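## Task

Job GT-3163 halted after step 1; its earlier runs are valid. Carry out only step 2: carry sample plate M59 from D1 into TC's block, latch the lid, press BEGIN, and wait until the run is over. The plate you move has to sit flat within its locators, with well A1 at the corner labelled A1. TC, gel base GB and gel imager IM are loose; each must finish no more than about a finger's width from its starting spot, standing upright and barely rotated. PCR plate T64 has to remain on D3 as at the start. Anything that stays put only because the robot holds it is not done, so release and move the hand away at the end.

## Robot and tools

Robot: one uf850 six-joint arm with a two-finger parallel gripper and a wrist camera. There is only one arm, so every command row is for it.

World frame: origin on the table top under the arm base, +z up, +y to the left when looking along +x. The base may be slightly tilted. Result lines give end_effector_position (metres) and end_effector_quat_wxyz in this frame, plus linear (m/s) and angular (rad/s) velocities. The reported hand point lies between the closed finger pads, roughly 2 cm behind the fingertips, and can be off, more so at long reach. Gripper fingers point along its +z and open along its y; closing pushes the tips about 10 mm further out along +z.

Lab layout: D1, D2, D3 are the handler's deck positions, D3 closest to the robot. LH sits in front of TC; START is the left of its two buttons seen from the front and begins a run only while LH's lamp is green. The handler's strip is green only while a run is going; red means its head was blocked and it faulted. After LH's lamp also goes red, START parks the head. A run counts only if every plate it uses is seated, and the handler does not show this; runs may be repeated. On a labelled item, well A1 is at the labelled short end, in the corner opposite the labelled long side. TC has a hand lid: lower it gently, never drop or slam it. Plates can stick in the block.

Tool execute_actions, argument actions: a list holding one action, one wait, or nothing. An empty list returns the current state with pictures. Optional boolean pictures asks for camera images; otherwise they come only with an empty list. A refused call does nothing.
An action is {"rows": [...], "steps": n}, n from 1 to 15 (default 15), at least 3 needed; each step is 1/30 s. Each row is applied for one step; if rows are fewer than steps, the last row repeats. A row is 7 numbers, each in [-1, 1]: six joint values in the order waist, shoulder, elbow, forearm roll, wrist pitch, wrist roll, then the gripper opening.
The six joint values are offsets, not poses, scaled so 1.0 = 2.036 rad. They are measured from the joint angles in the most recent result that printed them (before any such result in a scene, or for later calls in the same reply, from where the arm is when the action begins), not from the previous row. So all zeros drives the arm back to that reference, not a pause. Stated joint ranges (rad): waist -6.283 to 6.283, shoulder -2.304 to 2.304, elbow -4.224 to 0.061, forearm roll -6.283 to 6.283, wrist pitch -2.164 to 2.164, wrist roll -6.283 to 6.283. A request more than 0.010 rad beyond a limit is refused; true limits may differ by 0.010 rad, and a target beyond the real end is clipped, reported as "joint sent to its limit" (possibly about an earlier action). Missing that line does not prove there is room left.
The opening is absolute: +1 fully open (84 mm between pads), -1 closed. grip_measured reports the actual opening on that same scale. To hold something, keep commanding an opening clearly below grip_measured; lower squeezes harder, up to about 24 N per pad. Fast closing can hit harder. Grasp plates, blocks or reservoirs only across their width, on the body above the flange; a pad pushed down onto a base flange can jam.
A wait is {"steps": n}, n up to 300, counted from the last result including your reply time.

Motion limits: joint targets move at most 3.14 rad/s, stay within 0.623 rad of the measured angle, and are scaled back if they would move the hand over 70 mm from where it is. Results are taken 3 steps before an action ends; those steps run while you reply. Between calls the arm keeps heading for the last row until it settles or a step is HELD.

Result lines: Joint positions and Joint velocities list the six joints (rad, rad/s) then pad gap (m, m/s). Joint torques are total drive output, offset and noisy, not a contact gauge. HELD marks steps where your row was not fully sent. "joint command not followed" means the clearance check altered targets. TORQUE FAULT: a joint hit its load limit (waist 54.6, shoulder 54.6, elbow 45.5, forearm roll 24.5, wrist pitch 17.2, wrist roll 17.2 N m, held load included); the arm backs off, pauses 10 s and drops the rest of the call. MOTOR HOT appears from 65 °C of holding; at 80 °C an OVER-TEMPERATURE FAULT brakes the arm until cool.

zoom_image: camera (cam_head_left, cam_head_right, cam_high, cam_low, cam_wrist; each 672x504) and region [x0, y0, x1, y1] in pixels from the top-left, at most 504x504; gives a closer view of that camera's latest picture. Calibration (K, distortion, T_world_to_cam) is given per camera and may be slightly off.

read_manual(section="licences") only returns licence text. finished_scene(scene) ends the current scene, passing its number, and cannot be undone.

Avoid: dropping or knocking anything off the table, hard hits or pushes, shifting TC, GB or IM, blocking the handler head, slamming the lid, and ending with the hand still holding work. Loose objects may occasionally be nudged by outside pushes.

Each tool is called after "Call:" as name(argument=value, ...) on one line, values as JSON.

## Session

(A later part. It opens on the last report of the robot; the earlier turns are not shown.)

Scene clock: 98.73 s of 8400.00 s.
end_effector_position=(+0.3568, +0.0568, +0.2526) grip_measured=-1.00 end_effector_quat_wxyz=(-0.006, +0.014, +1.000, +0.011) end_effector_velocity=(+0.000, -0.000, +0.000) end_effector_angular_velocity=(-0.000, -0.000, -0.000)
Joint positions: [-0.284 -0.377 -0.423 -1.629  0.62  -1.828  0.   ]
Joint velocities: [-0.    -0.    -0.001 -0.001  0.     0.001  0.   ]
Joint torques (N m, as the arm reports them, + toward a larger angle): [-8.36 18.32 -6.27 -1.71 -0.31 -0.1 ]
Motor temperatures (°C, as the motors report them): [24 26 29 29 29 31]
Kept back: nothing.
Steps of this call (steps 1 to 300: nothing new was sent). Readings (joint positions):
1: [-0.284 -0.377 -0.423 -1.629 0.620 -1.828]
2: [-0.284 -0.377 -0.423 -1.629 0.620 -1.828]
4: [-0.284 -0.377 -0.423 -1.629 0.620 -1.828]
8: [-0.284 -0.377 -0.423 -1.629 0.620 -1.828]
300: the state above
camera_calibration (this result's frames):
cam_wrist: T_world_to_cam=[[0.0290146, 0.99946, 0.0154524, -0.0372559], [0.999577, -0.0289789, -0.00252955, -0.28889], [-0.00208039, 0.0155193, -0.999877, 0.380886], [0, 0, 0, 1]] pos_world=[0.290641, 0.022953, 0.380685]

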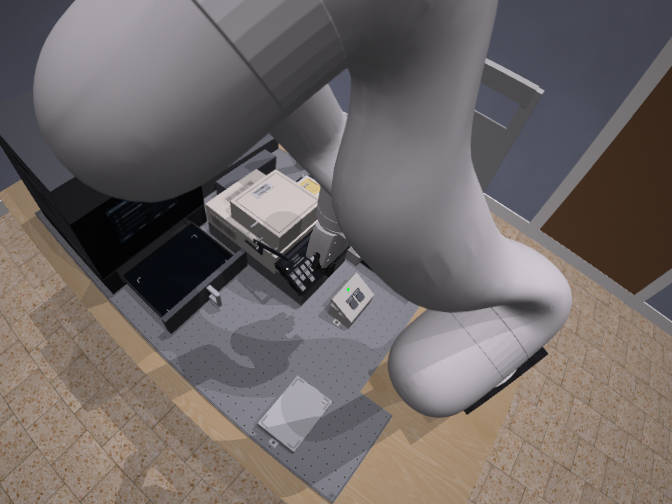

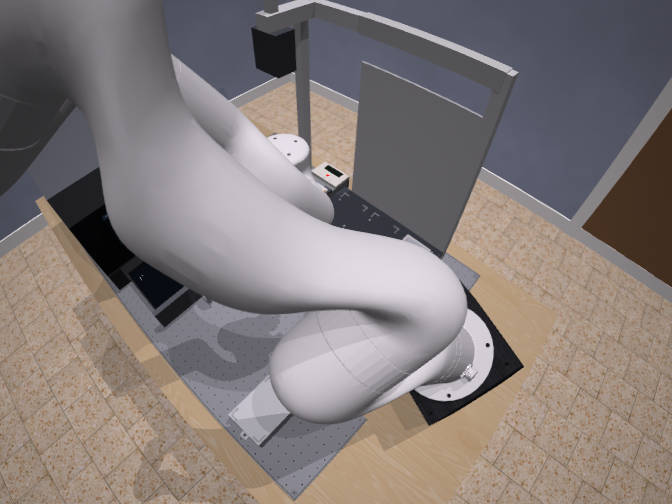

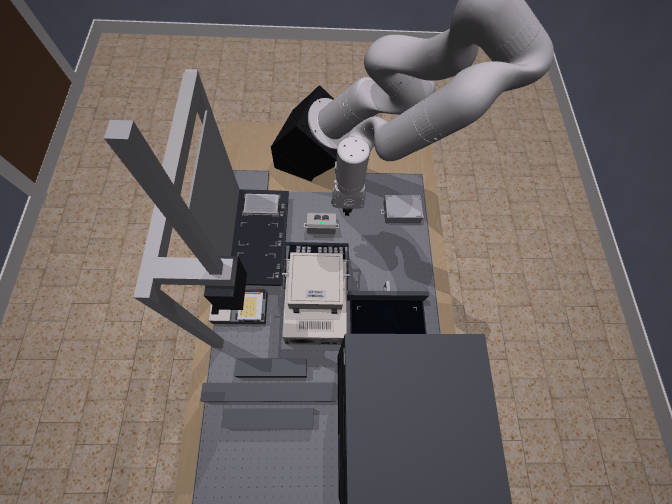

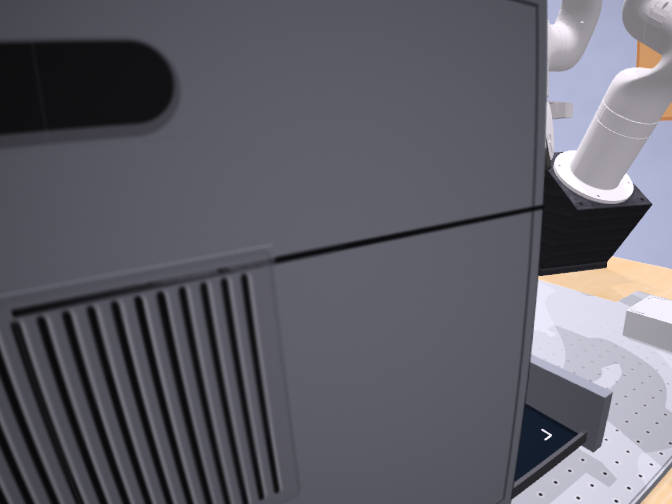

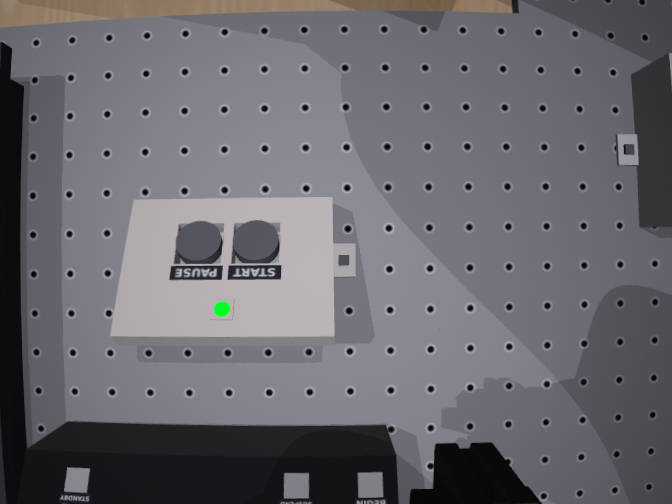

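Call:
zoom_image(camera="cam_head_left", region=[268, 240, 318, 280])

Region (268, 240, 318, 280) of cam_head_left's 672x504 image, scaled by 10.080, with more detail than that image has; it fills the top 403 rows of this view, and the rest is white.

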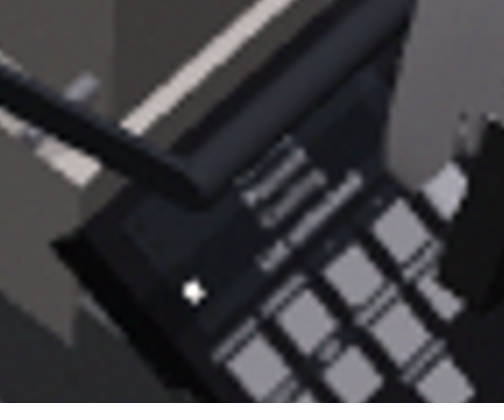

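Call:
execute_actions(actions=[{"steps": 300}], pictures=true)

Call:
zoom_image(camera="cam_head_left", region=[268, 240, 318, 280])

Scene clock: 108.73 s of 8400.00 s.
end_effector_position=(+0.3568, +0.0568, +0.2526) grip_measured=-1.00 end_effector_quat_wxyz=(-0.006, +0.014, +1.000, +0.011) end_effector_velocity=(+0.001, -0.000, +0.000) end_effector_angular_velocity=(+0.000, -0.001, +0.001)
Joint positions: [-0.284 -0.377 -0.423 -1.629  0.62  -1.828  0.   ]
Joint velocities: [ 0.    -0.001 -0.002  0.     0.001 -0.     0.   ]
Joint torques (N m, as the arm reports them, + toward a larger angle): [-13.02  21.1   -6.12  -1.71  -0.14  -0.14]
Motor temperatures (°C, as the motors report them): [24 26 29 29 29 31]
Kept back: nothing.
Steps of this call (steps 1 to 300: nothing new was sent). Readings (joint positions):
1: [-0.284 -0.377 -0.423 -1.629 0.620 -1.828]
2: [-0.284 -0.377 -0.423 -1.629 0.620 -1.828]
4: [-0.284 -0.377 -0.423 -1.629 0.620 -1.828]
8: [-0.284 -0.377 -0.423 -1.629 0.620 -1.828]
300: the state above
camera_calibration (this result's frames):
cam_wrist: T_world_to_cam=[[0.0290144, 0.99946, 0.0154525, -0.0372559], [0.999577, -0.0289787, -0.00252951, -0.28889], [-0.00208035, 0.0155193, -0.999877, 0.380886], [0, 0, 0, 1]] pos_world=[0.290641, 0.022953, 0.380685]

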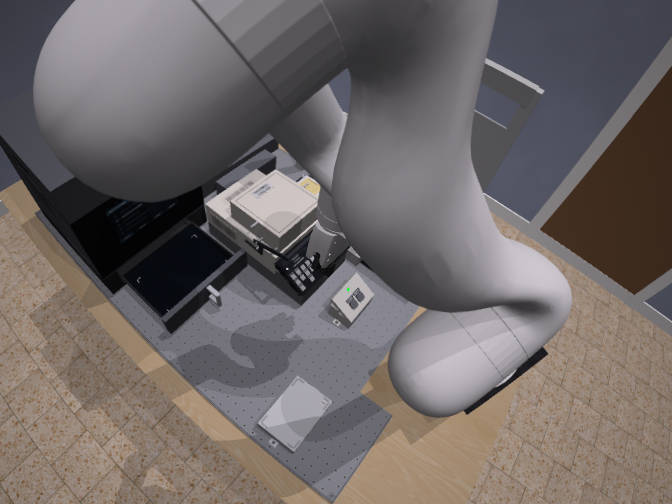

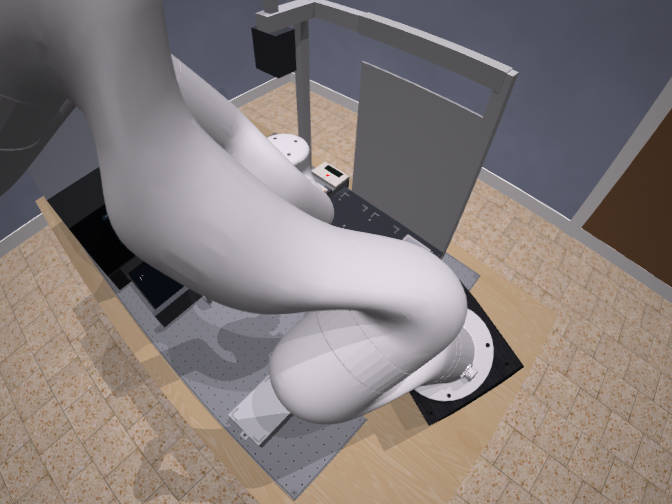

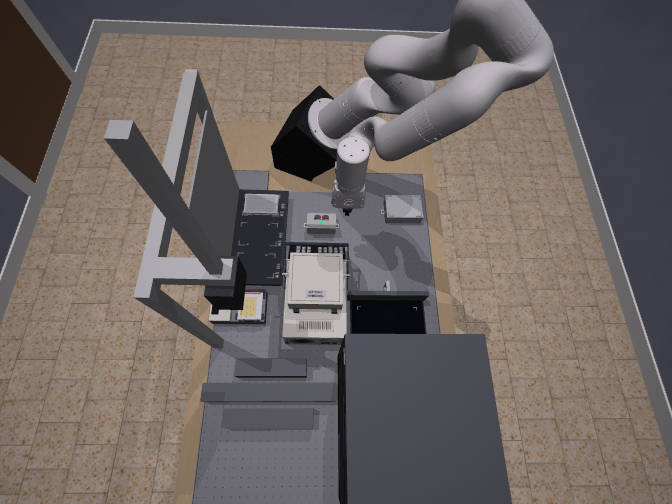

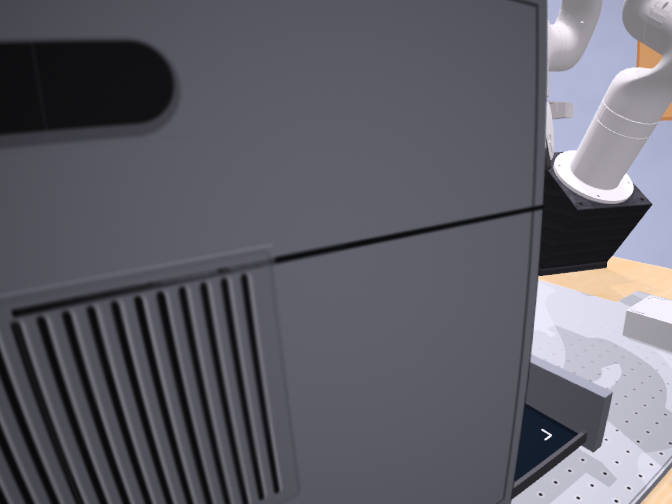

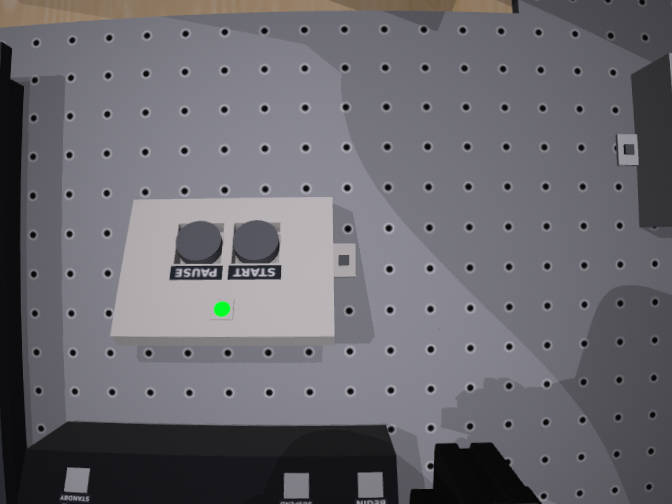

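Region (268, 240, 318, 280) of cam_head_left's 672x504 image, scaled by 10.080, with more detail than that image has; it fills the top 403 rows of this view, and the rest is white.

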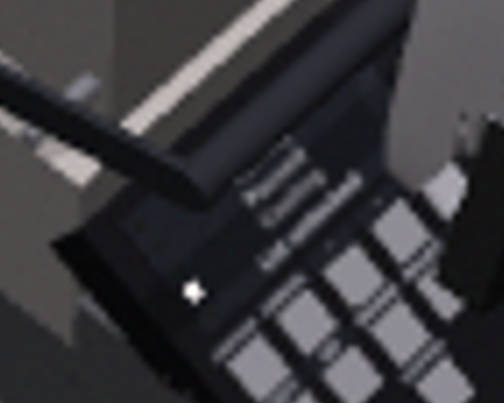

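Call:
execute_actions(actions=[{"steps": 300}])

Call:
execute_actions(actions=[{"steps": 300}], pictures=true)

Call:
zoom_image(camera="cam_head_left", region=[268, 240, 318, 280])

Scene clock: 118.73 s of 8400.00 s.
end_effector_position=(+0.3568, +0.0568, +0.2526) grip_measured=-1.00 end_effector_quat_wxyz=(-0.006, +0.014, +1.000, +0.011) end_effector_velocity=(-0.000, -0.000, +0.000) end_effector_angular_velocity=(+0.000, +0.000, +0.001)
Joint positions: [-0.284 -0.377 -0.423 -1.629  0.62  -1.828  0.   ]
Joint velocities: [-0.     0.     0.    -0.001  0.    -0.     0.   ]
Joint torques (N m, as the arm reports them, + toward a larger angle): [-10.29  20.52  -6.82  -1.47  -0.05   0.09]
Motor temperatures (°C, as the motors report them): [24 26 29 29 29 31]
Kept back: nothing.
Steps of this call (steps 1 to 300: nothing new was sent). Readings (joint positions):
1: [-0.284 -0.377 -0.423 -1.629 0.620 -1.828]
2: [-0.284 -0.377 -0.423 -1.629 0.620 -1.828]
4: [-0.284 -0.377 -0.423 -1.629 0.620 -1.828]
8: [-0.284 -0.377 -0.423 -1.629 0.620 -1.828]
300: the state above

Scene clock: 128.73 s of 8400.00 s.
end_effector_position=(+0.3568, +0.0568, +0.2526) grip_measured=-1.00 end_effector_quat_wxyz=(-0.006, +0.014, +1.000, +0.011) end_effector_velocity=(+0.000, -0.000, +0.000) end_effector_angular_velocity=(-0.001, -0.000, +0.000)
Joint positions: [-0.284 -0.377 -0.423 -1.629  0.62  -1.828  0.   ]
Joint velocities: [-0.     0.    -0.     0.    -0.001 -0.     0.   ]
Joint torques (N m, as the arm reports them, + toward a larger angle): [-13.69  23.48  -8.04  -1.27   0.09  -0.19]
Motor temperatures (°C, as the motors report them): [24 26 29 29 29 31]
Kept back: nothing.
Steps of this call (steps 1 to 90: nothing new was sent; then 7.00 s passed at rest). Readings (joint positions):
1: [-0.284 -0.377 -0.423 -1.629 0.620 -1.828]
2: [-0.284 -0.377 -0.423 -1.629 0.620 -1.828]
4: [-0.284 -0.377 -0.423 -1.629 0.620 -1.828]
8: [-0.284 -0.377 -0.423 -1.629 0.620 -1.828]
90: the state above
camera_calibration (this result's frames):
cam_wrist: T_world_to_cam=[[0.0290145, 0.99946, 0.0154525, -0.0372559], [0.999577, -0.0289788, -0.0025295, -0.28889], [-0.00208034, 0.0155193, -0.999877, 0.380886], [0, 0, 0, 1]] pos_world=[0.290641, 0.022953, 0.380685]

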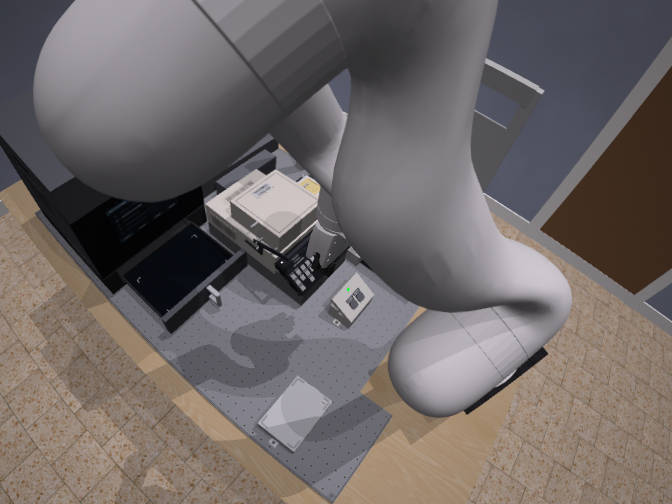

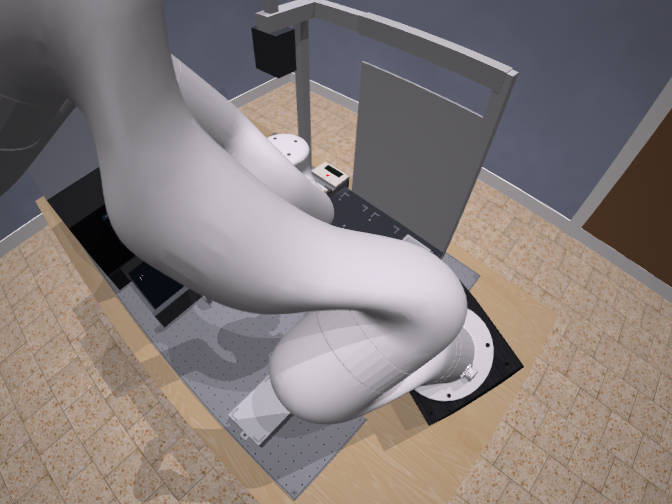

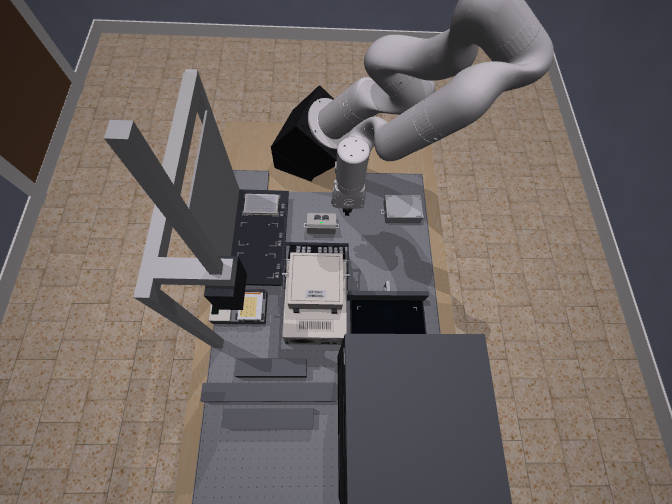

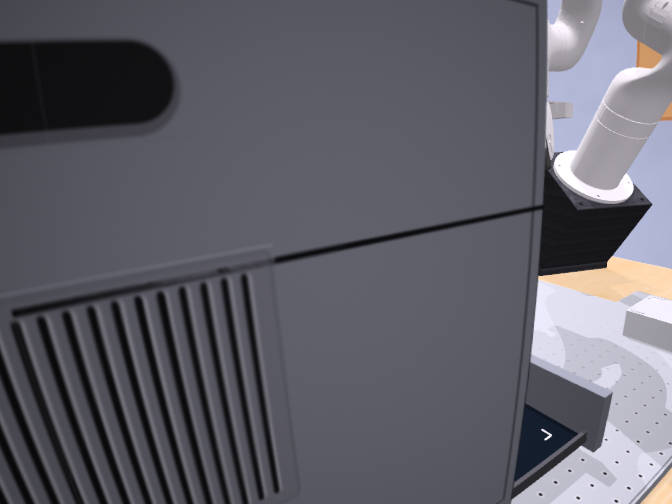

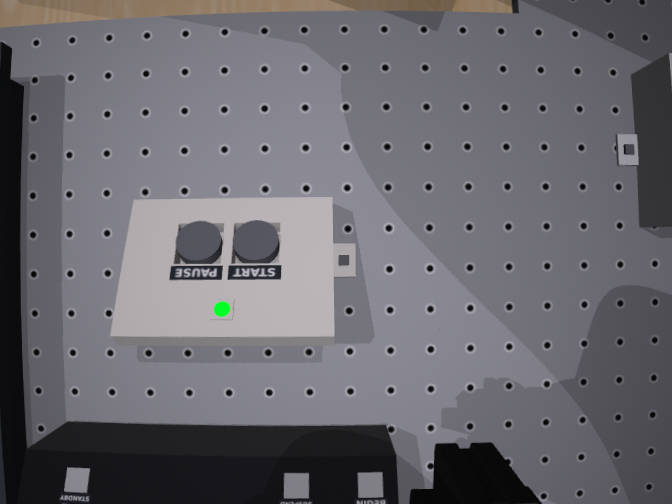

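Region (268, 240, 318, 280) of cam_head_left's 672x504 image, scaled by 10.080, with more detail than that image has; it fills the top 403 rows of this view, and the rest is white.

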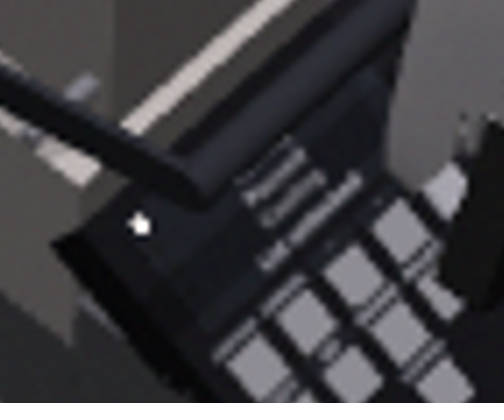

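The cycler's indicator is back on Idle, so the run has ended.

Call:
finished_scene(scene=2)

The scene is finished: the task was done.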